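# Unload heat sink and slip sheet onto pads, rehang tools

## Task

Remove the finned metal heat sink and the slip sheet lying beneath it from their crate. Set the heat sink upright on the small pad with its fins pointing up, and lay the sheet flat on the large pad, each fully within the outline of its pad. Then return every tool to the stand slot it came from, release it, and move the arm well away from all tools. The heat sink is too wide for grip50, a locked tool counts as part of the arm, and nothing may end up knocked or dropped off the table.

## Robot and tools

Robot: one six-joint arm (uf850) with a tool changer on its wrist. Three tools hang in a stand: grip50 (two-finger, 50 mm stroke), grip85 (two-finger, 85 mm stroke) and cup (suction). Only one can be locked on at a time. Two head cameras, cam_head_left and cam_head_right (672x504 each), show the scene. Loose objects may occasionally get a small external nudge.

Frames. The scene frame has its origin on the table top under the arm base, +z up, +y to the left when facing along +x. end_effector_position is always the center of the changer's flat face, tool or not. The face's own z axis points outward from the arm. Tool offsets from that center in face axes, mm: grip50 grip point (0, -25, 180); grip85 grip point (0, 0, 173) when closed, 13 mm closer when fully open; cup rim center (0, 0, 175). Both grippers close along the face's x axis. Printed positions get less accurate at long reach.

The row. Every motion argument is one list of 15 numbers: x, y, z (metres, scene frame, an absolute target for the face center), qw, qx, qy, qz (absolute face orientation, w first, scene frame), then tool/lock, grip50_position, grip50_force_limit, grip50_speed, grip85_position, grip85_force_limit, grip85_speed, cup_suction, each of those eight scaled to -1..1. Repeat the wanted quaternion in every row rather than copying a drifted reported one. A target more than 0.6 m from the last reported position along any face axis is refused. Each control step the commanded pose is clipped to 70 mm and 16 degrees from the measured pose; position wins over orientation if both can't be met.

Tool numbers. lock: positive locks, negative unlocks (about 1 s), 0 keeps the previous command. Gripper position +1 is fully open; grip50 pads meet near -0.65, grip85 near -0.8; -1 means close until blocked. force_limit -1 gives about 20 N, +1 about 185 N (grip50) or 235 N (grip85). speed -1 is about 20 mm/s, +1 about 150 mm/s. cup_suction above 0.01 is on, at or below 0.01 is off (vents). Commands for a tool only act when tool_id names it and its readings show numbers.

Tools (calls):
- execute_actions {"actions": [...], "pictures": bool}: empty list just reports state; one action {"rows": [[15 numbers], ...], "steps": n} with up to 15 rows and steps 1-15 (each step 1/30 s, last row repeated, default 15); or one wait {"steps": n} up to 300, counted from the previous result including reply time.
- move {"target": [15 numbers], "speed": m/s 0.002-0.5, default 0.25}: a straight path of 0.5-10 s to that absolute pose; rotation rate limit is twice speed in rad/s. It ignores obstacles and may overshoot speed near a straight arm. Result adds a move: line (done, off_target, moving, held, fault) plus limits (paced = clipped pose; held = some steps blocked) and distance to target.
- wait {"seconds": 0-10}: lets time pass with nothing new sent.
- zoom_image {"camera", "region": [x0, y0, x1, y1]} pixels, at most 504x504.
- read_manual {"section": "licences"}: licence text only.
- finished_scene {"scene": n}: irreversibly ends the current scene and reports success.

Results give face pose and velocities, joint positions and torques (offset, noisy, nonzero at rest), tool readings, and "Hand target" (the pose being driven to). A "pose unreachable" line or HELD marks steps the clearance check altered or blocked. After an action the arm only continues to the last clipped pose, so check where it ended and command the rest.

Picking up a tool: lower the face onto the tool's plate, centered within about 1 mm and aligned within about 1 degree, with face -y pointing to the fork's open side. When plate_near is 1, send lock +1 and wait for locked = 1. The tool then boots (readings n/a); a gripper cycles closed then fully open, so keep nothing between its fingers. Remove it by lifting 10-30 mm (about 20), sliding at least 110 mm out along face -y, then rising. Returning reverses that path; at in_stand = 1 stay still, send lock -1, wait for unlocked = 1. Away from the stand unlocking is refused (unlock_refused = 1). Slots are 180 mm apart; fork arms sit 40-70 mm to each side along face x, tips 45 mm toward the open side, tops 18 mm below the plate face. Changer clearance: 63 mm wide at face, contact block 46 mm on -y, lock motor 58 mm on +y.

Gripping: set position -1 and keep it; object_status 2 means held (0 moving, 1 blocked opening, 3 at target or pads met, possibly a thin object). Changing position by 0.01 or more resets status. Measured counts: grip50 opening about (250 - counts) x 0.202 mm; grip85 about 78 = 60 mm, 130 = 40 mm, 180 = 20 mm, 230 = pads meet. Cup: switch suction on, seat the whole rim on a smooth flat area away from edges, holes or seams; cup_suction_measured near 1 means sealed, cup_part_present = 1 above 0.50. Vacuum pulls the part up to 12 mm toward the face. Release by setting down, suction off, rising 15 mm. Unlocking the cup drops anything held.

Avoid: fast contact or targets far past a surface (harder hits); heavy, off-center or fast loads that shake free; torque reaching a joint's load limit (waist 52.8, shoulder 52.8, elbow 44, forearm roll 23.7, wrist pitch 16.7, wrist roll 16.7 N m, held weight included), which stops the arm, backs it off and pauses 10 s; motor overheating from long loaded holds (warning at 65 C, brake stop at 80 C); drops, slips and anything falling off the table.

Each tool is called after "Call:" as a command line: name --argument value for each argument, lists and objects as JSON in quotes; but a table of rows of numbers goes row by row, as --pt "numbers of a row", without its own name.

## Session

Call:
execute_actions --actions '[]'

Scene clock: 0.00 s of 9600.00 s.
end_effector_position=(+0.4620, +0.0239, +0.3569) locked=0 unlocked=1 plate_near=0 in_stand=0 unlock_refused=0 tool_id=none grip50_position_measured=n/a grip50_object_status=n/a grip85_position_measured=n/a grip85_object_status=n/a cup_suction_measured=n/a cup_part_present=n/a end_effector_quat_wxyz=(+0.002, +0.688, +0.726, -0.003) end_effector_velocity=(+0.000, +0.000, -0.000) end_effector_angular_velocity=(-0.000, +0.000, +0.002)
Joint positions: [-0.001 -0.268 -0.838 -0.003 -0.564 -0.002]
Joint velocities: [ 0.    -0.001 -0.    -0.001  0.    -0.001]
Joint torques (N m, as the arm reports them, + toward a larger angle): no reading
Motor temperatures (°C, as the motors report them): [22 26 26 26 30 24]
Hand target: +0.462, +0.024, +0.357; +0.002, +0.688, +0.726, -0.003

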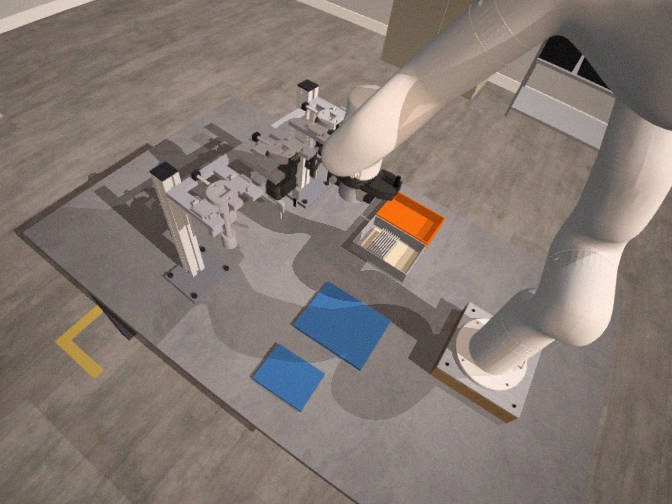

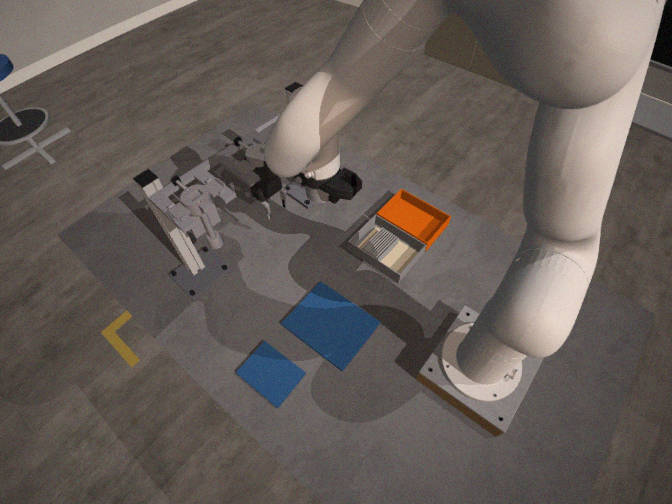

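Call:
zoom_image --camera "cam_head_left" --region '[130, 60, 460, 310]'

Call:
move --target '[0.25,-0.35,0.40,0,0.7071,0.7071,0,0,1,0,0,1,0,0,0]'

Region (130, 60, 460, 310) of cam_head_left's 672x504 image, scaled by 1.527, with more detail than that image has; it fills the top 382 rows of this view, and the rest is white.

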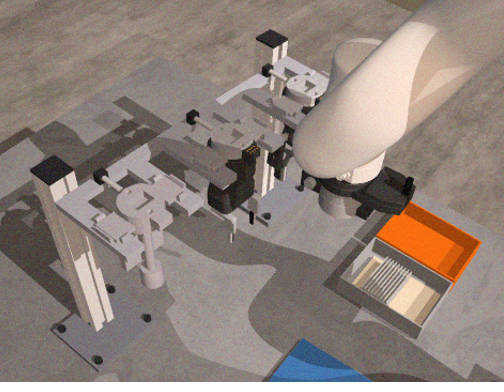

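Scene clock: 6.13 s of 9600.00 s.
end_effector_position=(+0.2487, -0.3504, +0.3999) locked=0 unlocked=1 plate_near=0 in_stand=0 unlock_refused=0 tool_id=none grip50_position_measured=n/a grip50_object_status=n/a grip85_position_measured=n/a grip85_object_status=n/a cup_suction_measured=n/a cup_part_present=n/a end_effector_quat_wxyz=(+0.000, +0.707, +0.707, -0.003) end_effector_velocity=(-0.001, -0.002, +0.000) end_effector_angular_velocity=(-0.000, -0.000, +0.001)
Joint positions: [-1.012 -0.134 -0.784  0.004 -0.648 -0.965]
Joint velocities: [-0.005 -0.003 -0.003  0.    -0.001 -0.006]
Joint torques (N m, as the arm reports them, + toward a larger angle): [ -0.87  24.68 -26.7    0.42  -0.23  -0.59]
Motor temperatures (°C, as the motors report them): [22 26 26 26 30 24]
Hand target: +0.249, -0.351, +0.400; +0.000, +0.707, +0.707, -0.003
Off the commanded pose: 0.001 m, 0 deg.
move: done

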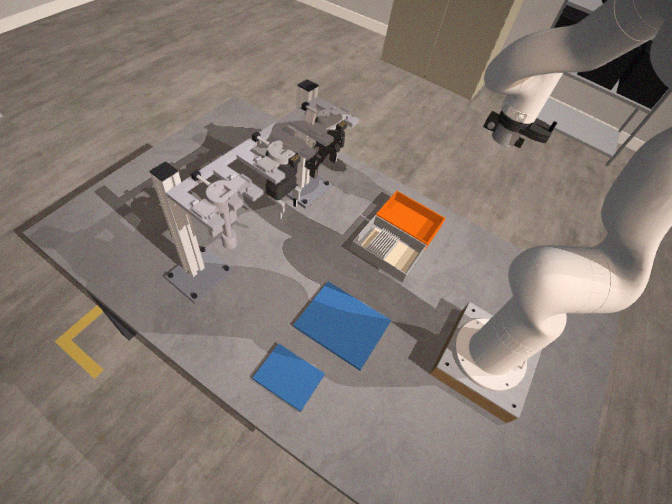

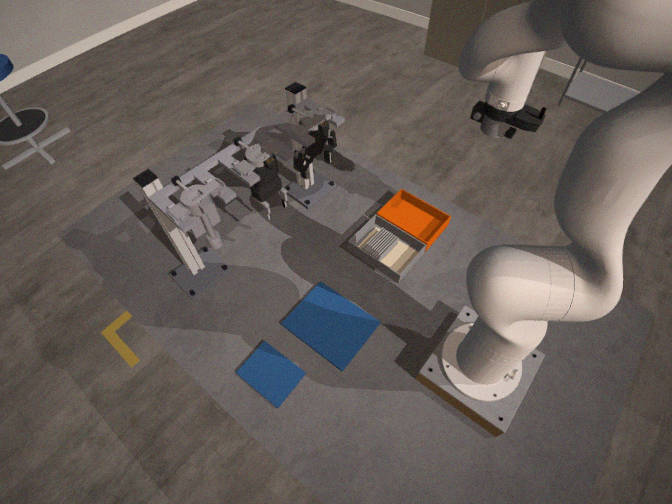

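Call:
zoom_image --camera "cam_head_left" --region '[140, 70, 380, 260]'

Call:
zoom_image --camera "cam_head_right" --region '[120, 70, 360, 260]'

Call:
zoom_image --camera "cam_head_left" --region '[340, 180, 460, 290]'

Call:
zoom_image --camera "cam_head_right" --region '[340, 180, 460, 290]'

Region (140, 70, 380, 260) of cam_head_left's 672x504 image, scaled by 2.100, with more detail than that image has; it fills the top 399 rows of this view, and the rest is white.

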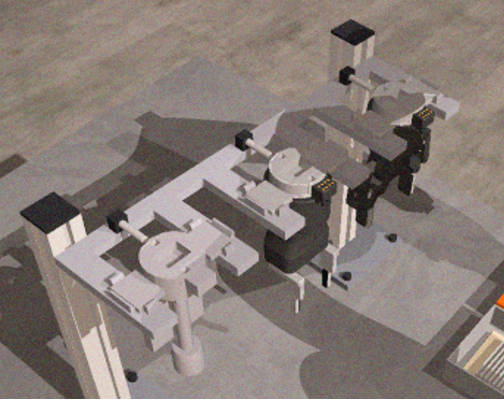

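Region (120, 70, 360, 260) of cam_head_right's 672x504 image, scaled by 2.100, with more detail than that image has; it fills the top 399 rows of this view, and the rest is white.

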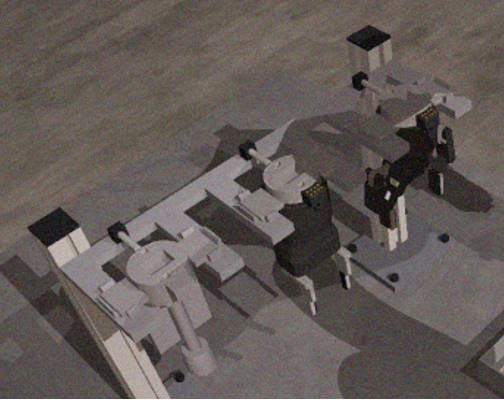

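Region (340, 180, 460, 290) of cam_head_left's 672x504 image, scaled by 4.200, with more detail than that image has; it fills the top 462 rows of this view, and the rest is white.

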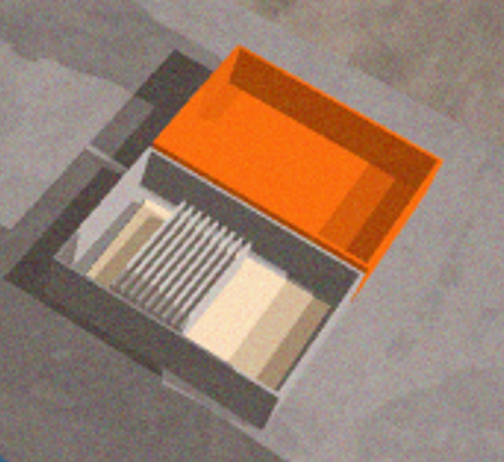

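Region (340, 180, 460, 290) of cam_head_right's 672x504 image, scaled by 4.200, with more detail than that image has; it fills the top 462 rows of this view, and the rest is white.

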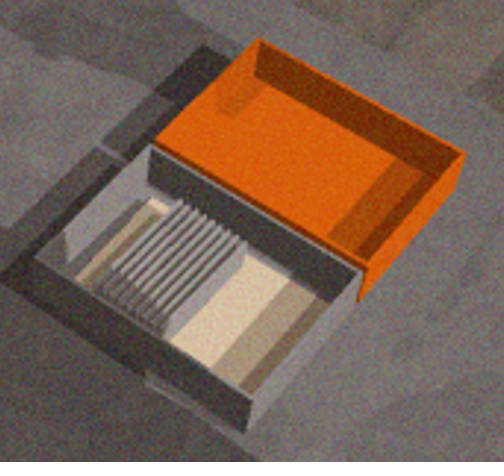

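Call:
move --target '[0.5,-0.15,0.33,0,0.7071,0.7071,0,0,1,0,0,1,0,0,0]'

Call:
zoom_image --camera "cam_head_left" --region '[240, 70, 440, 220]'

Call:
zoom_image --camera "cam_head_right" --region '[220, 70, 420, 220]'

Scene clock: 16.33 s of 9600.00 s.
end_effector_position=(+0.5009, -0.1501, +0.3304) locked=0 unlocked=1 plate_near=0 in_stand=0 unlock_refused=0 tool_id=none grip50_position_measured=n/a grip50_object_status=n/a grip85_position_measured=n/a grip85_object_status=n/a cup_suction_measured=n/a cup_part_present=n/a end_effector_quat_wxyz=(+0.000, +0.707, +0.707, +0.002) end_effector_velocity=(+0.002, +0.001, -0.001) end_effector_angular_velocity=(-0.002, +0.001, +0.002)
Joint positions: [-0.348 -0.442 -1.002  0.019 -0.552 -0.314]
Joint velocities: [ 0.003 -0.004 -0.004 -0.003 -0.     0.004]
Joint torques (N m, as the arm reports them, + toward a larger angle): [ -2.17  34.81 -25.48   0.59  -0.27  -0.66]
Motor temperatures (°C, as the motors report them): [22 26 26 26 30 24]
Hand target: +0.501, -0.150, +0.330; +0.000, +0.707, +0.707, +0.002
Off the commanded pose: 0.001 m, 0 deg.
move: done

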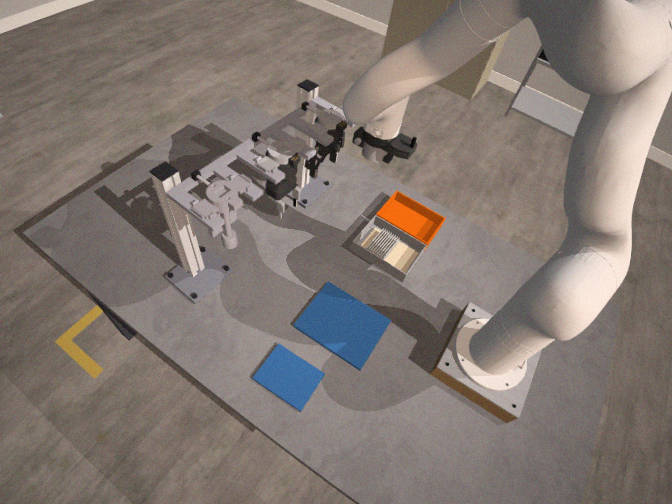

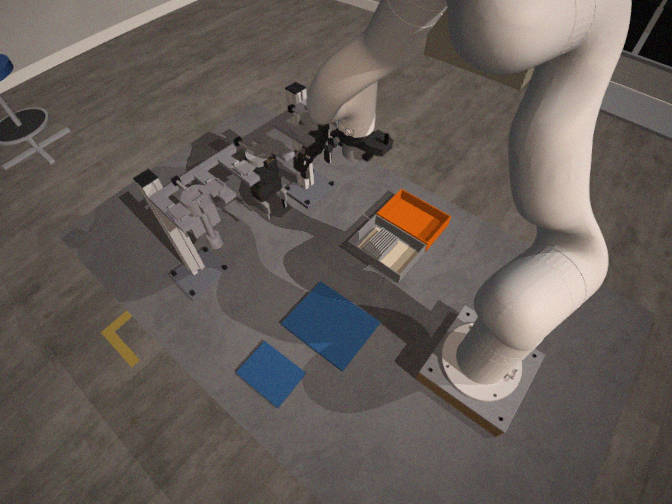

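Region (240, 70, 440, 220) of cam_head_left's 672x504 image, scaled by 2.520, with more detail than that image has; it fills the top 378 rows of this view, and the rest is white.

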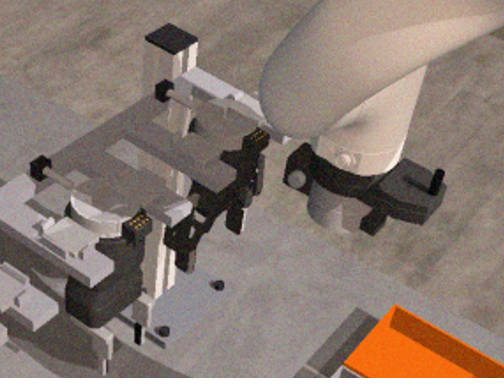

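Region (220, 70, 420, 220) of cam_head_right's 672x504 image, scaled by 2.520, with more detail than that image has; it fills the top 378 rows of this view, and the rest is white.

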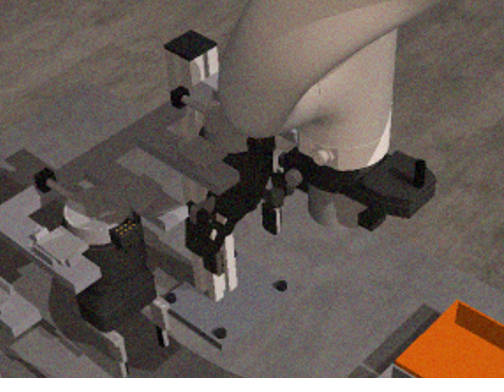

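Call:
move --target '[0.66,-0.19,0.37,0,0.7071,0.7071,0,0,1,0,0,1,0,0,0]' --speed 0.15

Call:
zoom_image --camera "cam_head_left" --region '[240, 50, 440, 200]'

Call:
zoom_image --camera "cam_head_right" --region '[220, 50, 420, 200]'

Scene clock: 36.63 s of 9600.00 s.
end_effector_position=(+0.5343, -0.1589, +0.3402) locked=0 unlocked=1 plate_near=0 in_stand=0 unlock_refused=0 tool_id=none grip50_position_measured=n/a grip50_object_status=n/a grip85_position_measured=n/a grip85_object_status=n/a cup_suction_measured=n/a cup_part_present=n/a end_effector_quat_wxyz=(-0.039, +0.707, +0.705, -0.020) end_effector_velocity=(+0.000, +0.000, +0.000) end_effector_angular_velocity=(+0.001, -0.001, -0.003)
Joint positions: [-0.346 -0.529 -1.159  0.014 -0.713 -0.304]
Joint velocities: [-0.     0.    -0.     0.002 -0.     0.001]
Joint torques (N m, as the arm reports them, + toward a larger angle): [ -1.11  38.72 -26.13   0.37  -0.48  -0.7 ]
Motor temperatures (°C, as the motors report them): [22 26 26 26 30 24]
Hand target: +0.534, -0.159, +0.340; -0.039, +0.707, +0.705, -0.020
Off the commanded pose: 0.133 m, 5 deg.
TORQUE FAULT: the external load on joint 5 (wrist pitch) reached its load limit, and the arm stopped for 10 seconds. The arm's remaining commands of this call were not run. Joint 5 (wrist pitch) moved back by up to 3 degrees. The arm holds there, with the lock number at 0 and the other tool numbers unchanged, and accepts commands again: back off and push less far. The arm stops again, at the same cost, whenever a joint's load reaches its limit.
move: fault

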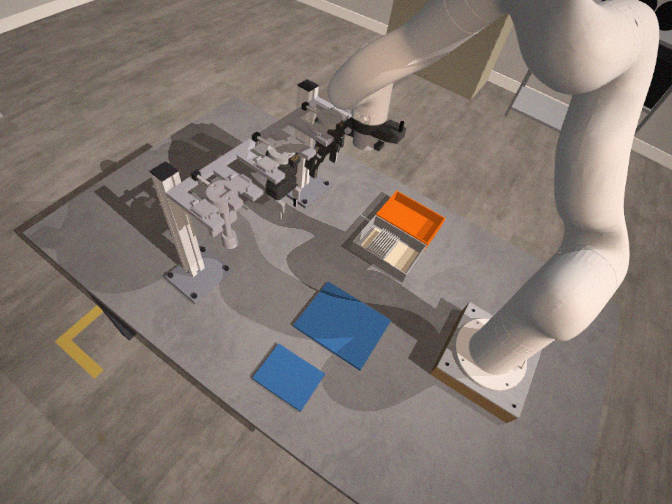

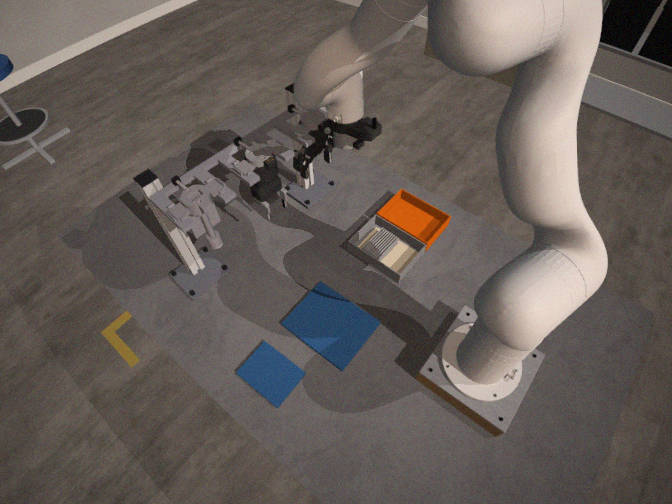

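Region (240, 50, 440, 200) of cam_head_left's 672x504 image, scaled by 2.520, with more detail than that image has; it fills the top 378 rows of this view, and the rest is white.

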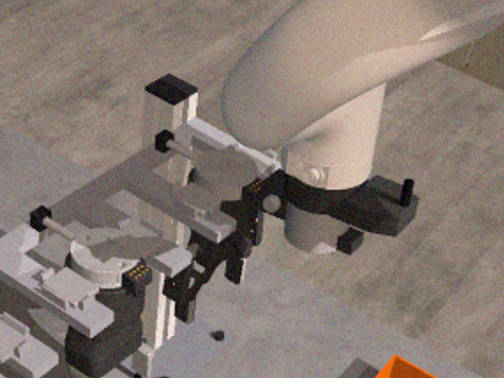

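Region (220, 50, 420, 200) of cam_head_right's 672x504 image, scaled by 2.520, with more detail than that image has; it fills the top 378 rows of this view, and the rest is white.

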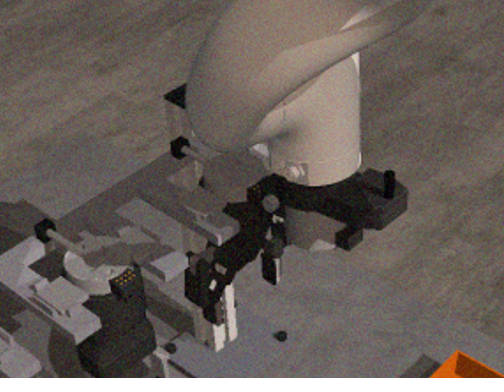

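Call:
move --target '[0.51,-0.16,0.44,0,0.7071,0.7071,0,0,1,0,0,1,0,0,0]' --speed 0.15

Call:
move --target '[0.645,-0.16,0.44,0,0.7071,0.7071,0,0,1,0,0,1,0,0,0]' --speed 0.1

Call:
zoom_image --camera "cam_head_left" --region '[240, 30, 440, 180]'

Call:
zoom_image --camera "cam_head_right" --region '[220, 30, 420, 180]'

Scene clock: 42.23 s of 9600.00 s.
end_effector_position=(+0.5095, -0.1598, +0.4397) locked=0 unlocked=1 plate_near=0 in_stand=0 unlock_refused=0 tool_id=none grip50_position_measured=n/a grip50_object_status=n/a grip85_position_measured=n/a grip85_object_status=n/a cup_suction_measured=n/a cup_part_present=n/a end_effector_quat_wxyz=(-0.000, +0.707, +0.707, -0.000) end_effector_velocity=(-0.000, -0.000, +0.002) end_effector_angular_velocity=(-0.001, -0.002, -0.002)
Joint positions: [-0.361 -0.316 -1.115  0.008 -0.793 -0.316]
Joint velocities: [-0.     0.004 -0.    -0.    -0.002  0.002]
Joint torques (N m, as the arm reports them, + toward a larger angle): [ -2.11  32.63 -28.8    0.53  -0.23  -0.67]
Motor temperatures (°C, as the motors report them): [22 26 26 26 30 24]
Hand target: +0.510, -0.160, +0.440; +0.000, +0.707, +0.707, -0.000
Off the commanded pose: 0.001 m, 0 deg.
move: done

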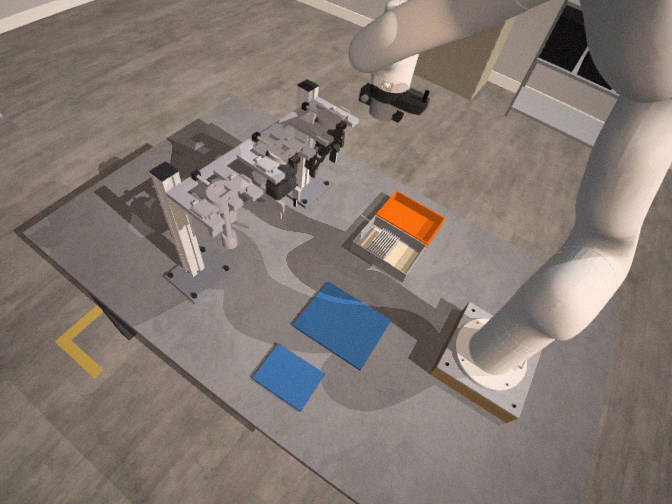

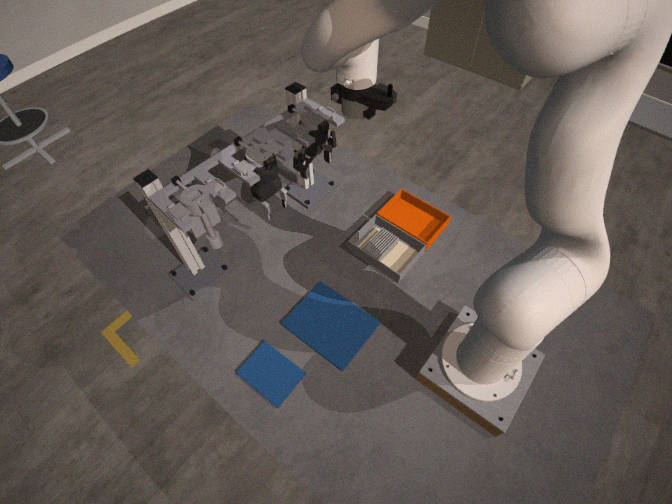

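Scene clock: 44.03 s of 9600.00 s.
end_effector_position=(+0.6447, -0.1601, +0.4406) locked=0 unlocked=1 plate_near=0 in_stand=0 unlock_refused=0 tool_id=none grip50_position_measured=n/a grip50_object_status=n/a grip85_position_measured=n/a grip85_object_status=n/a cup_suction_measured=n/a cup_part_present=n/a end_effector_quat_wxyz=(+0.000, +0.707, +0.707, +0.000) end_effector_velocity=(+0.001, +0.000, -0.000) end_effector_angular_velocity=(-0.001, +0.001, +0.000)
Joint positions: [-0.299 -0.629 -1.563  0.008 -0.928 -0.253]
Joint velocities: [ 0.001 -0.004 -0.006 -0.001 -0.002  0.001]
Joint torques (N m, as the arm reports them, + toward a larger angle): [ -2.34  44.48 -29.11   0.43  -0.25  -0.67]
Motor temperatures (°C, as the motors report them): [22 26 26 26 30 24]
Hand target: +0.645, -0.160, +0.440; +0.000, +0.707, +0.707, +0.000
Off the commanded pose: 0.001 m, 0 deg.
move: done

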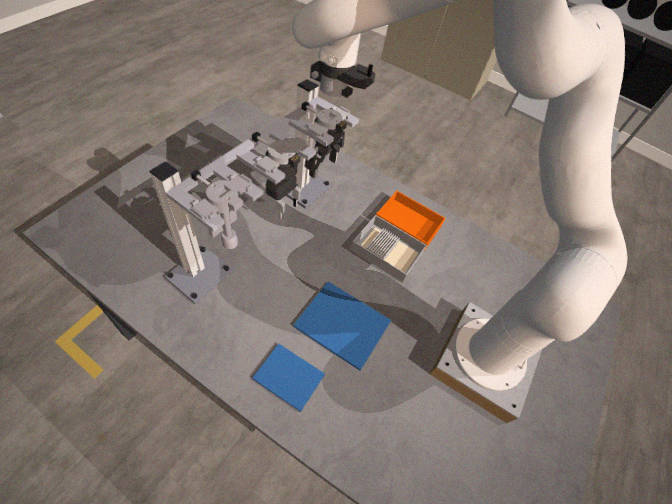

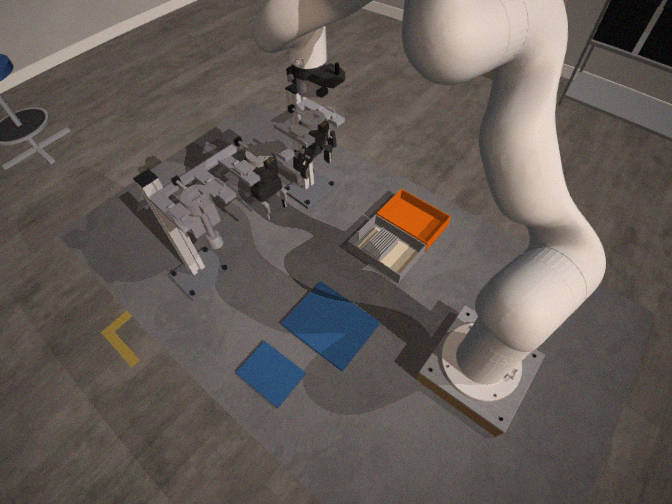

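Region (240, 30, 440, 180) of cam_head_left's 672x504 image, scaled by 2.520, with more detail than that image has; it fills the top 378 rows of this view, and the rest is white.

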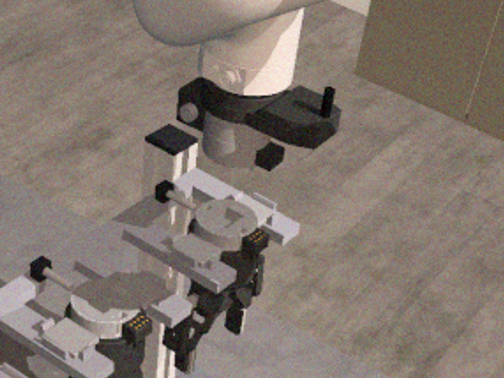

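Region (220, 30, 420, 180) of cam_head_right's 672x504 image, scaled by 2.520, with more detail than that image has; it fills the top 378 rows of this view, and the rest is white.

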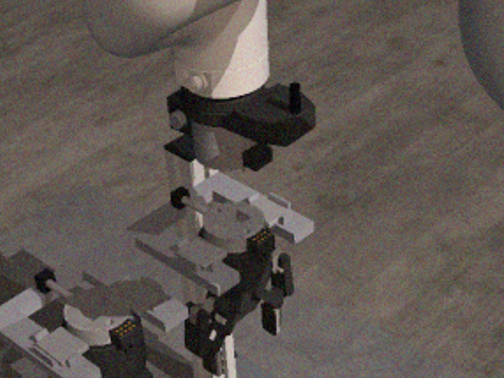

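Call:
move --target '[0.642,-0.164,0.40,0,0.7071,0.7071,0,0,1,0,0,1,0,0,0]' --speed 0.05

Call:
zoom_image --camera "cam_head_left" --region '[280, 70, 380, 145]'

Call:
zoom_image --camera "cam_head_right" --region '[260, 70, 360, 145]'

Scene clock: 50.77 s of 9600.00 s.
end_effector_position=(+0.6423, -0.1640, +0.4002) locked=0 unlocked=1 plate_near=0 in_stand=0 unlock_refused=0 tool_id=none grip50_position_measured=n/a grip50_object_status=n/a grip85_position_measured=n/a grip85_object_status=n/a cup_suction_measured=n/a cup_part_present=n/a end_effector_quat_wxyz=(+0.000, +0.707, +0.707, +0.000) end_effector_velocity=(-0.000, -0.001, -0.002) end_effector_angular_velocity=(-0.000, -0.000, +0.001)
Joint positions: [-0.306 -0.662 -1.519  0.009 -0.851 -0.261]
Joint velocities: [-0.001 -0.002  0.001 -0.     0.003 -0.002]
Joint torques (N m, as the arm reports them, + toward a larger angle): [ -2.12  45.17 -29.26   0.85  -0.25  -0.66]
Motor temperatures (°C, as the motors report them): [22 26 26 26 30 24]
Hand target: +0.642, -0.164, +0.400; -0.000, +0.707, +0.707, +0.000
Off the commanded pose: 0.000 m, 0 deg.
move: done

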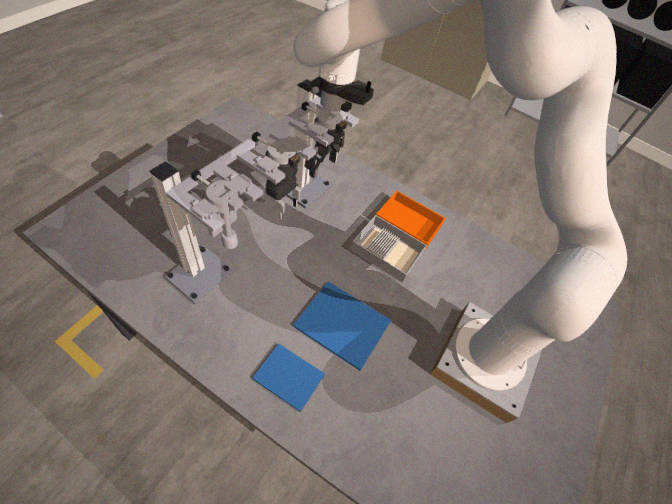

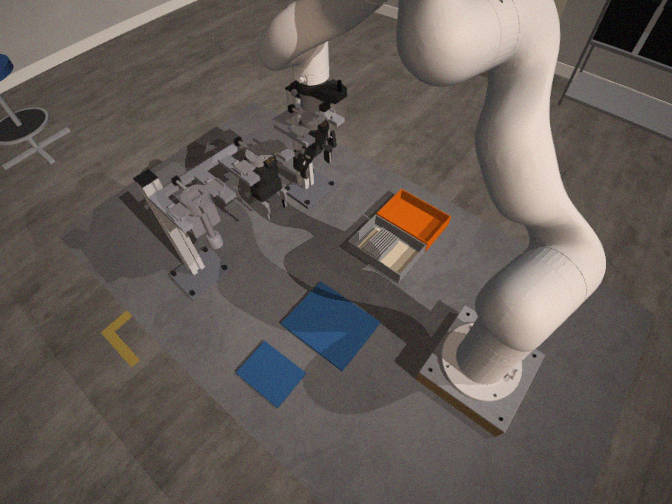

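Region (280, 70, 380, 145) of cam_head_left's 672x504 image, scaled by 5.040, with more detail than that image has; it fills the top 378 rows of this view, and the rest is white.

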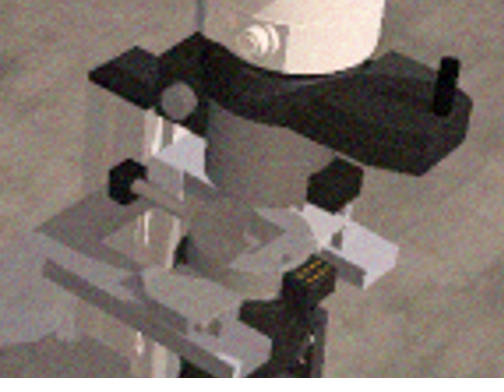

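Region (260, 70, 360, 145) of cam_head_right's 672x504 image, scaled by 5.040, with more detail than that image has; it fills the top 378 rows of this view, and the rest is white.

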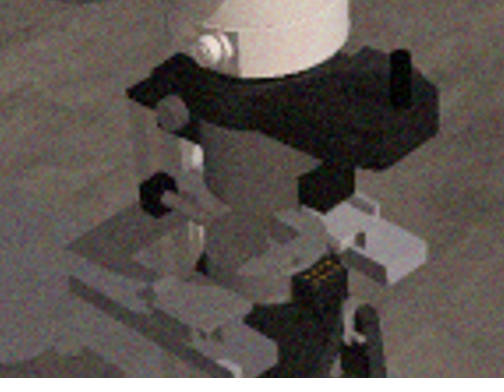

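Call:
move --target '[0.645,-0.161,0.375,0,0.7071,0.7071,0,0,1,0,0,1,0,0,0]' --speed 0.02

Call:
zoom_image --camera "cam_head_left" --region '[290, 85, 370, 145]'

Call:
zoom_image --camera "cam_head_right" --region '[270, 85, 350, 145]'

Scene clock: 56.43 s of 9600.00 s.
end_effector_position=(+0.6451, -0.1610, +0.3751) locked=0 unlocked=1 plate_near=0 in_stand=0 unlock_refused=0 tool_id=none grip50_position_measured=n/a grip50_object_status=n/a grip85_position_measured=n/a grip85_object_status=n/a cup_suction_measured=n/a cup_part_present=n/a end_effector_quat_wxyz=(-0.000, +0.707, +0.707, +0.000) end_effector_velocity=(+0.001, +0.000, -0.000) end_effector_angular_velocity=(-0.001, -0.003, +0.000)
Joint positions: [-0.3   -0.693 -1.508  0.009 -0.809 -0.255]
Joint velocities: [ 0.001 -0.001 -0.001  0.     0.003  0.001]
Joint torques (N m, as the arm reports them, + toward a larger angle): [ -1.65  45.41 -28.59   0.51  -0.25  -0.63]
Motor temperatures (°C, as the motors report them): [22 26 26 26 30 24]
Hand target: +0.645, -0.161, +0.375; -0.000, +0.707, +0.707, +0.000
Off the commanded pose: 0.000 m, 0 deg.
move: done

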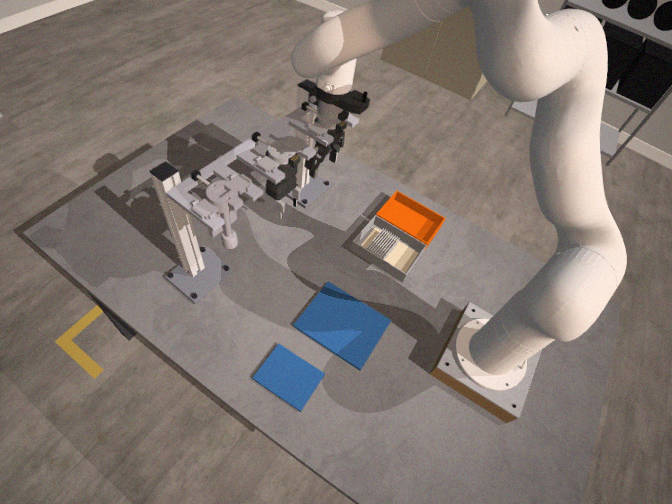

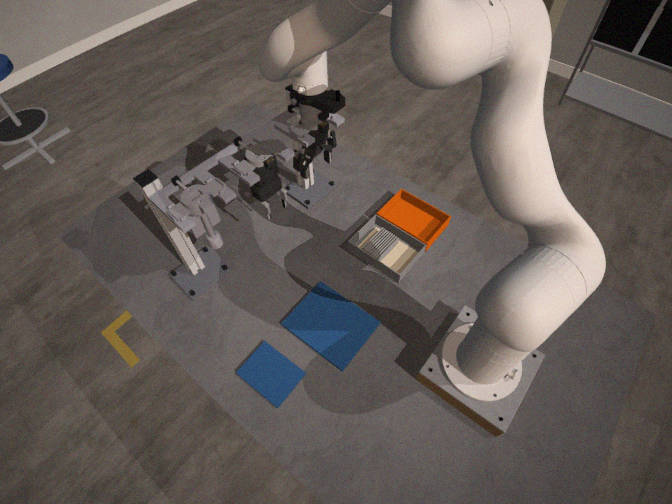

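Region (290, 85, 370, 145) of cam_head_left's 672x504 image, scaled by 6.300, with more detail than that image has; it fills the top 378 rows of this view, and the rest is white.

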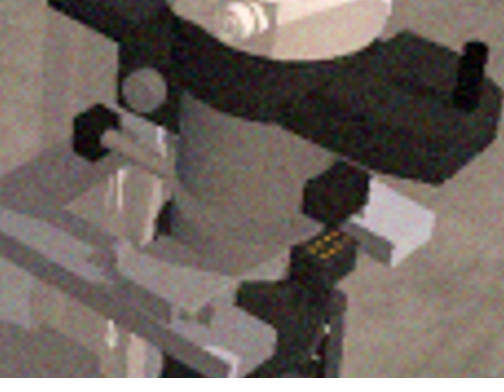

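Region (270, 85, 350, 145) of cam_head_right's 672x504 image, scaled by 6.300, with more detail than that image has; it fills the top 378 rows of this view, and the rest is white.

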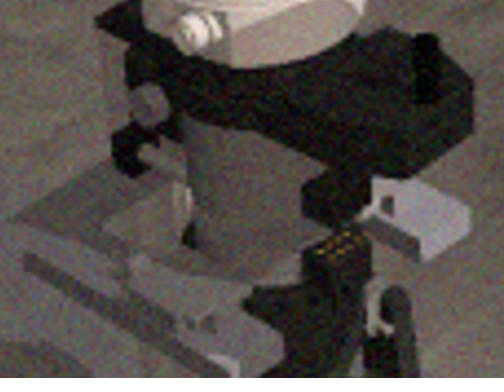

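Close. Descend slowly.

Call:
move --target '[0.645,-0.160,0.362,0,0.7071,0.7071,0,0,1,0,0,1,0,0,0]' --speed 0.008

Call:
zoom_image --camera "cam_head_left" --region '[290, 85, 370, 145]'

Call:
zoom_image --camera "cam_head_right" --region '[270, 85, 350, 145]'

Scene clock: 61.63 s of 9600.00 s.
end_effector_position=(+0.6450, -0.1603, +0.3667) locked=0 unlocked=1 plate_near=0 in_stand=1 unlock_refused=0 tool_id=none grip50_position_measured=n/a grip50_object_status=n/a grip85_position_measured=n/a grip85_object_status=n/a cup_suction_measured=n/a cup_part_present=n/a end_effector_quat_wxyz=(+0.001, +0.709, +0.705, +0.001) end_effector_velocity=(+0.000, +0.001, +0.000) end_effector_angular_velocity=(-0.001, -0.004, -0.001)
Joint positions: [-0.299 -0.7   -1.5    0.009 -0.79  -0.249]
Joint velocities: [ 0.001  0.002  0.003 -0.     0.005  0.002]
Joint torques (N m, as the arm reports them, + toward a larger angle): [  6.4    6.29 -12.05   0.02   5.87  -2.61]
Motor temperatures (°C, as the motors report them): [22 26 26 26 30 24]
Hand target: +0.645, -0.160, +0.362; -0.000, +0.707, +0.707, +0.000
Off the commanded pose: 0.005 m, 0 deg.
move: off_target

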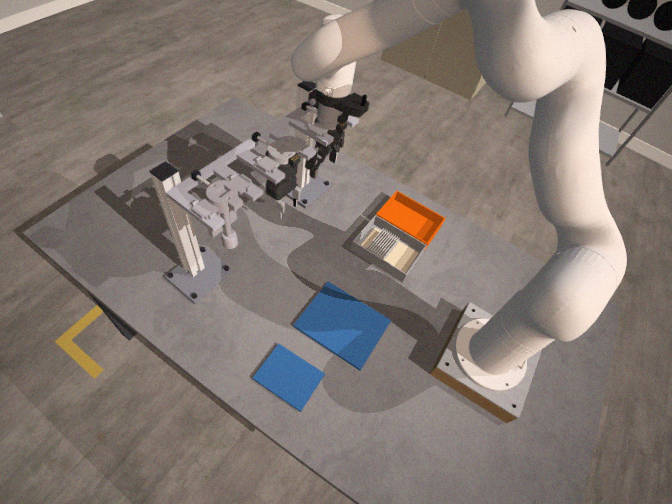

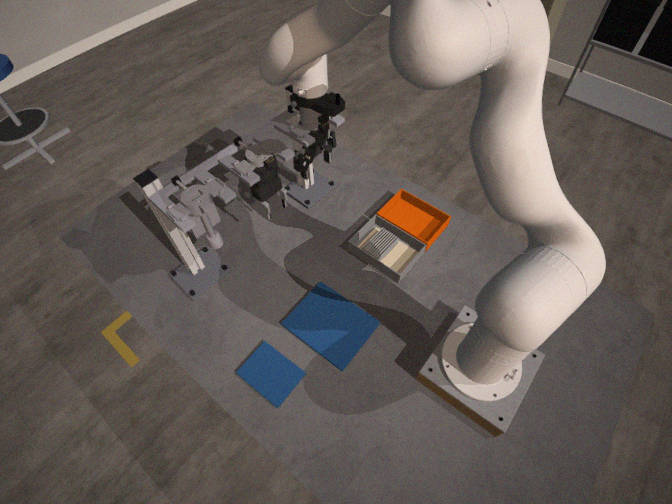

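Region (290, 85, 370, 145) of cam_head_left's 672x504 image, scaled by 6.300, with more detail than that image has; it fills the top 378 rows of this view, and the rest is white.

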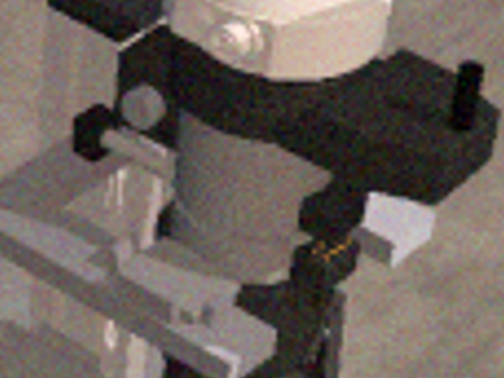

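Region (270, 85, 350, 145) of cam_head_right's 672x504 image, scaled by 6.300, with more detail than that image has; it fills the top 378 rows of this view, and the rest is white.

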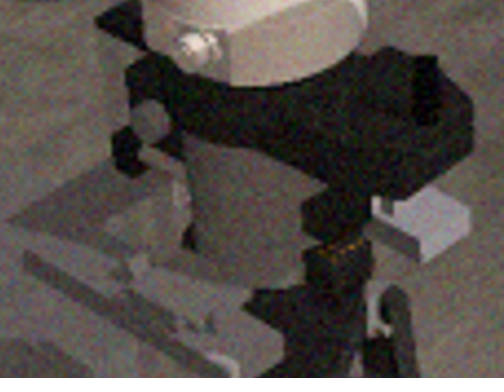

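Call:
move --target '[0.6432,-0.1606,0.371,0,0.7133,0.7009,0,0,1,0,0,1,0,0,0]' --speed 0.01

Call:
move --target '[0.6432,-0.1606,0.364,0,0.7133,0.7009,0,0,1,0,0,1,0,0,0]' --speed 0.005

Scene clock: 72.17 s of 9600.00 s.
end_effector_position=(+0.6431, -0.1600, +0.3706) locked=0 unlocked=1 plate_near=0 in_stand=0 unlock_refused=0 tool_id=none grip50_position_measured=n/a grip50_object_status=n/a grip85_position_measured=n/a grip85_object_status=n/a cup_suction_measured=n/a cup_part_present=n/a end_effector_quat_wxyz=(-0.001, +0.713, +0.701, -0.000) end_effector_velocity=(+0.000, -0.004, +0.003) end_effector_angular_velocity=(-0.002, -0.005, -0.009)
Joint positions: [-0.299 -0.693 -1.497  0.009 -0.8   -0.238]
Joint velocities: [-0.006  0.002 -0.003 -0.001  0.     0.004]
Joint torques (N m, as the arm reports them, + toward a larger angle): [ -1.84  44.91 -28.42   0.95  -0.21  -0.63]
Motor temperatures (°C, as the motors report them): [22 26 26 26 30 24]
Hand target: +0.643, -0.161, +0.371; +0.000, +0.713, +0.701, -0.000
Off the commanded pose: 0.001 m, 0 deg.
move: done

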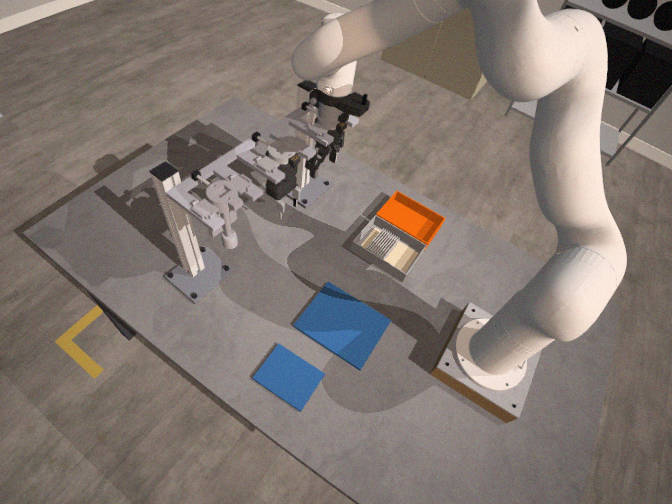

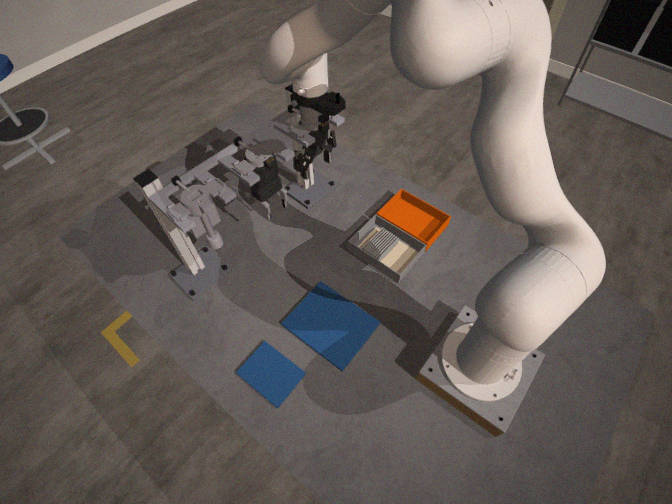

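Scene clock: 73.70 s of 9600.00 s.
end_effector_position=(+0.6436, -0.1605, +0.3656) locked=0 unlocked=1 plate_near=0 in_stand=1 unlock_refused=0 tool_id=none grip50_position_measured=n/a grip50_object_status=n/a grip85_position_measured=n/a grip85_object_status=n/a cup_suction_measured=n/a cup_part_present=n/a end_effector_quat_wxyz=(+0.000, +0.715, +0.700, +0.000) end_effector_velocity=(+0.000, -0.000, -0.001) end_effector_angular_velocity=(-0.001, -0.003, -0.009)
Joint positions: [-0.3   -0.699 -1.495  0.009 -0.789 -0.234]
Joint velocities: [-0.    -0.     0.002 -0.     0.006  0.009]
Joint torques (N m, as the arm reports them, + toward a larger angle): [ -6.25  20.83 -13.65  -1.88   1.75  -2.53]
Motor temperatures (°C, as the motors report them): [22 26 26 26 30 24]
Hand target: +0.643, -0.161, +0.364; -0.000, +0.713, +0.701, +0.000
Off the commanded pose: 0.002 m, 0 deg.
move: done

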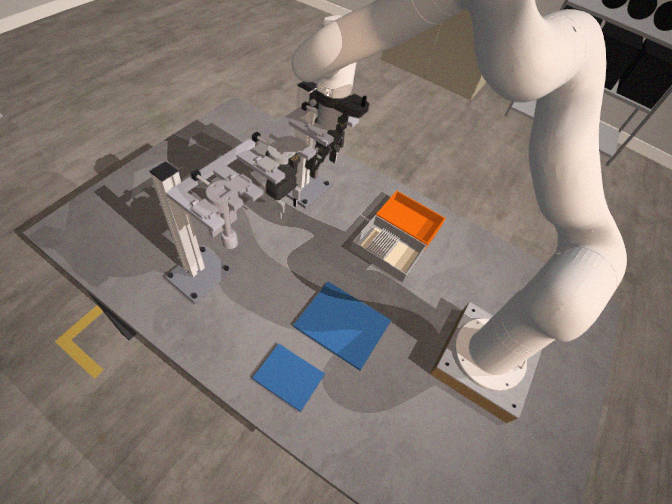

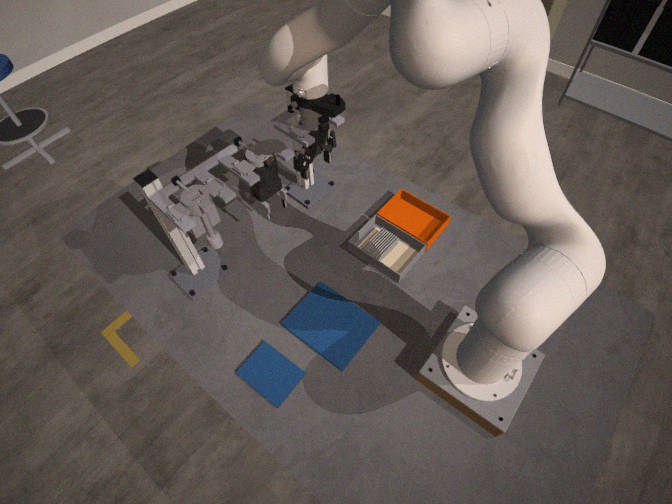

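Call:
move --target '[0.6434,-0.1602,0.3665,0,0.7224,0.6915,0,0,1,0,0,1,0,0,0]' --speed 0.01

Call:
move --target '[0.6434,-0.1602,0.3625,0,0.7224,0.6915,0,0,1,0,0,1,0,0,0]' --speed 0.005

Scene clock: 77.83 s of 9600.00 s.
end_effector_position=(+0.6429, -0.1602, +0.3659) locked=0 unlocked=1 plate_near=0 in_stand=1 unlock_refused=0 tool_id=none grip50_position_measured=n/a grip50_object_status=n/a grip85_position_measured=n/a grip85_object_status=n/a cup_suction_measured=n/a cup_part_present=n/a end_effector_quat_wxyz=(-0.001, +0.722, +0.692, -0.001) end_effector_velocity=(-0.000, +0.000, +0.001) end_effector_angular_velocity=(-0.001, +0.000, -0.001)
Joint positions: [-0.299 -0.699 -1.495  0.009 -0.793 -0.212]
Joint velocities: [ 0.001  0.002  0.    -0.002 -0.002  0.003]
Joint torques (N m, as the arm reports them, + toward a larger angle): [ -0.2   44.39 -25.64   0.45  -1.24  -0.78]
Motor temperatures (°C, as the motors report them): [22 26 26 26 30 24]
Hand target: +0.643, -0.160, +0.367; -0.000, +0.722, +0.691, +0.000
Off the commanded pose: 0.001 m, 0 deg.
move: done

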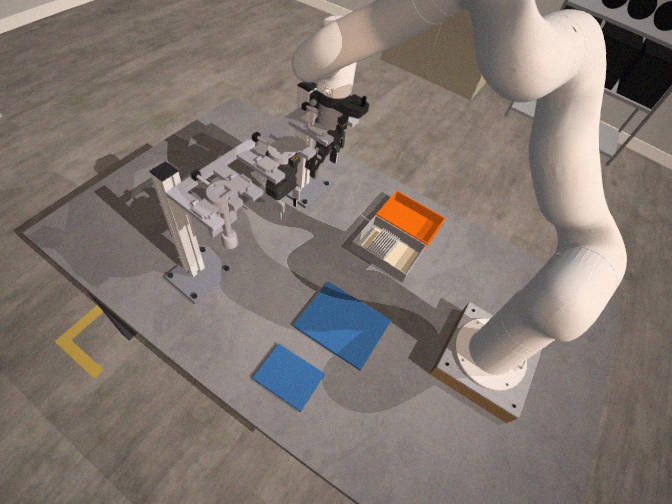

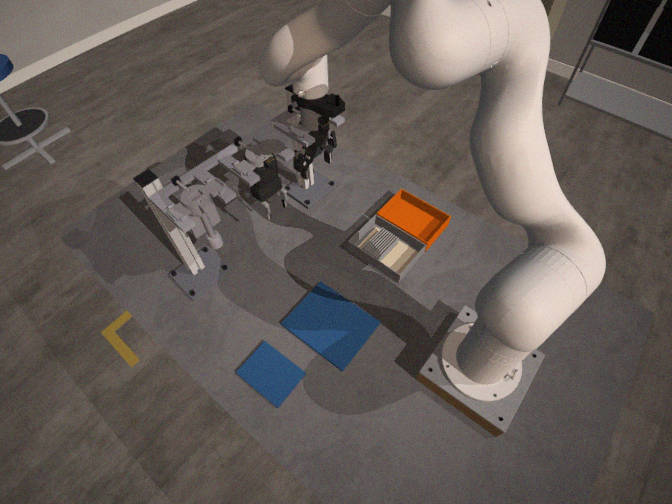

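Scene clock: 78.73 s of 9600.00 s.
end_effector_position=(+0.6438, -0.1602, +0.3641) locked=0 unlocked=1 plate_near=1 in_stand=1 unlock_refused=0 tool_id=none grip50_position_measured=n/a grip50_object_status=n/a grip85_position_measured=n/a grip85_object_status=n/a cup_suction_measured=n/a cup_part_present=n/a end_effector_quat_wxyz=(+0.001, +0.722, +0.692, +0.000) end_effector_velocity=(+0.000, +0.000, -0.001) end_effector_angular_velocity=(+0.001, -0.002, -0.002)
Joint positions: [-0.299 -0.701 -1.494  0.009 -0.786 -0.211]
Joint velocities: [ 0.    -0.001  0.001  0.002  0.003  0.001]
Joint torques (N m, as the arm reports them, + toward a larger angle): [ -2.62  21.35 -12.44   0.76   0.31  -0.7 ]
Motor temperatures (°C, as the motors report them): [22 26 26 26 30 24]
Hand target: +0.643, -0.160, +0.363; -0.000, +0.722, +0.691, +0.000
Off the commanded pose: 0.002 m, 0 deg.
move: done

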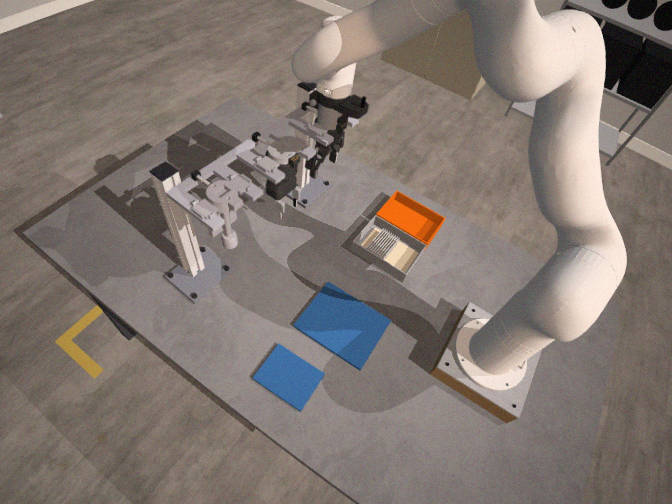

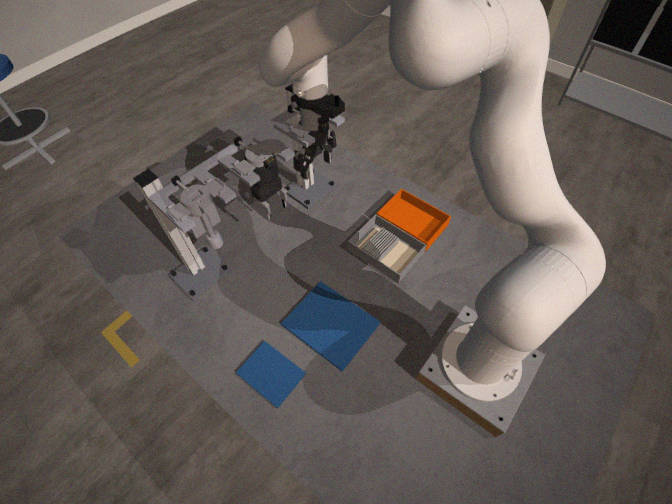

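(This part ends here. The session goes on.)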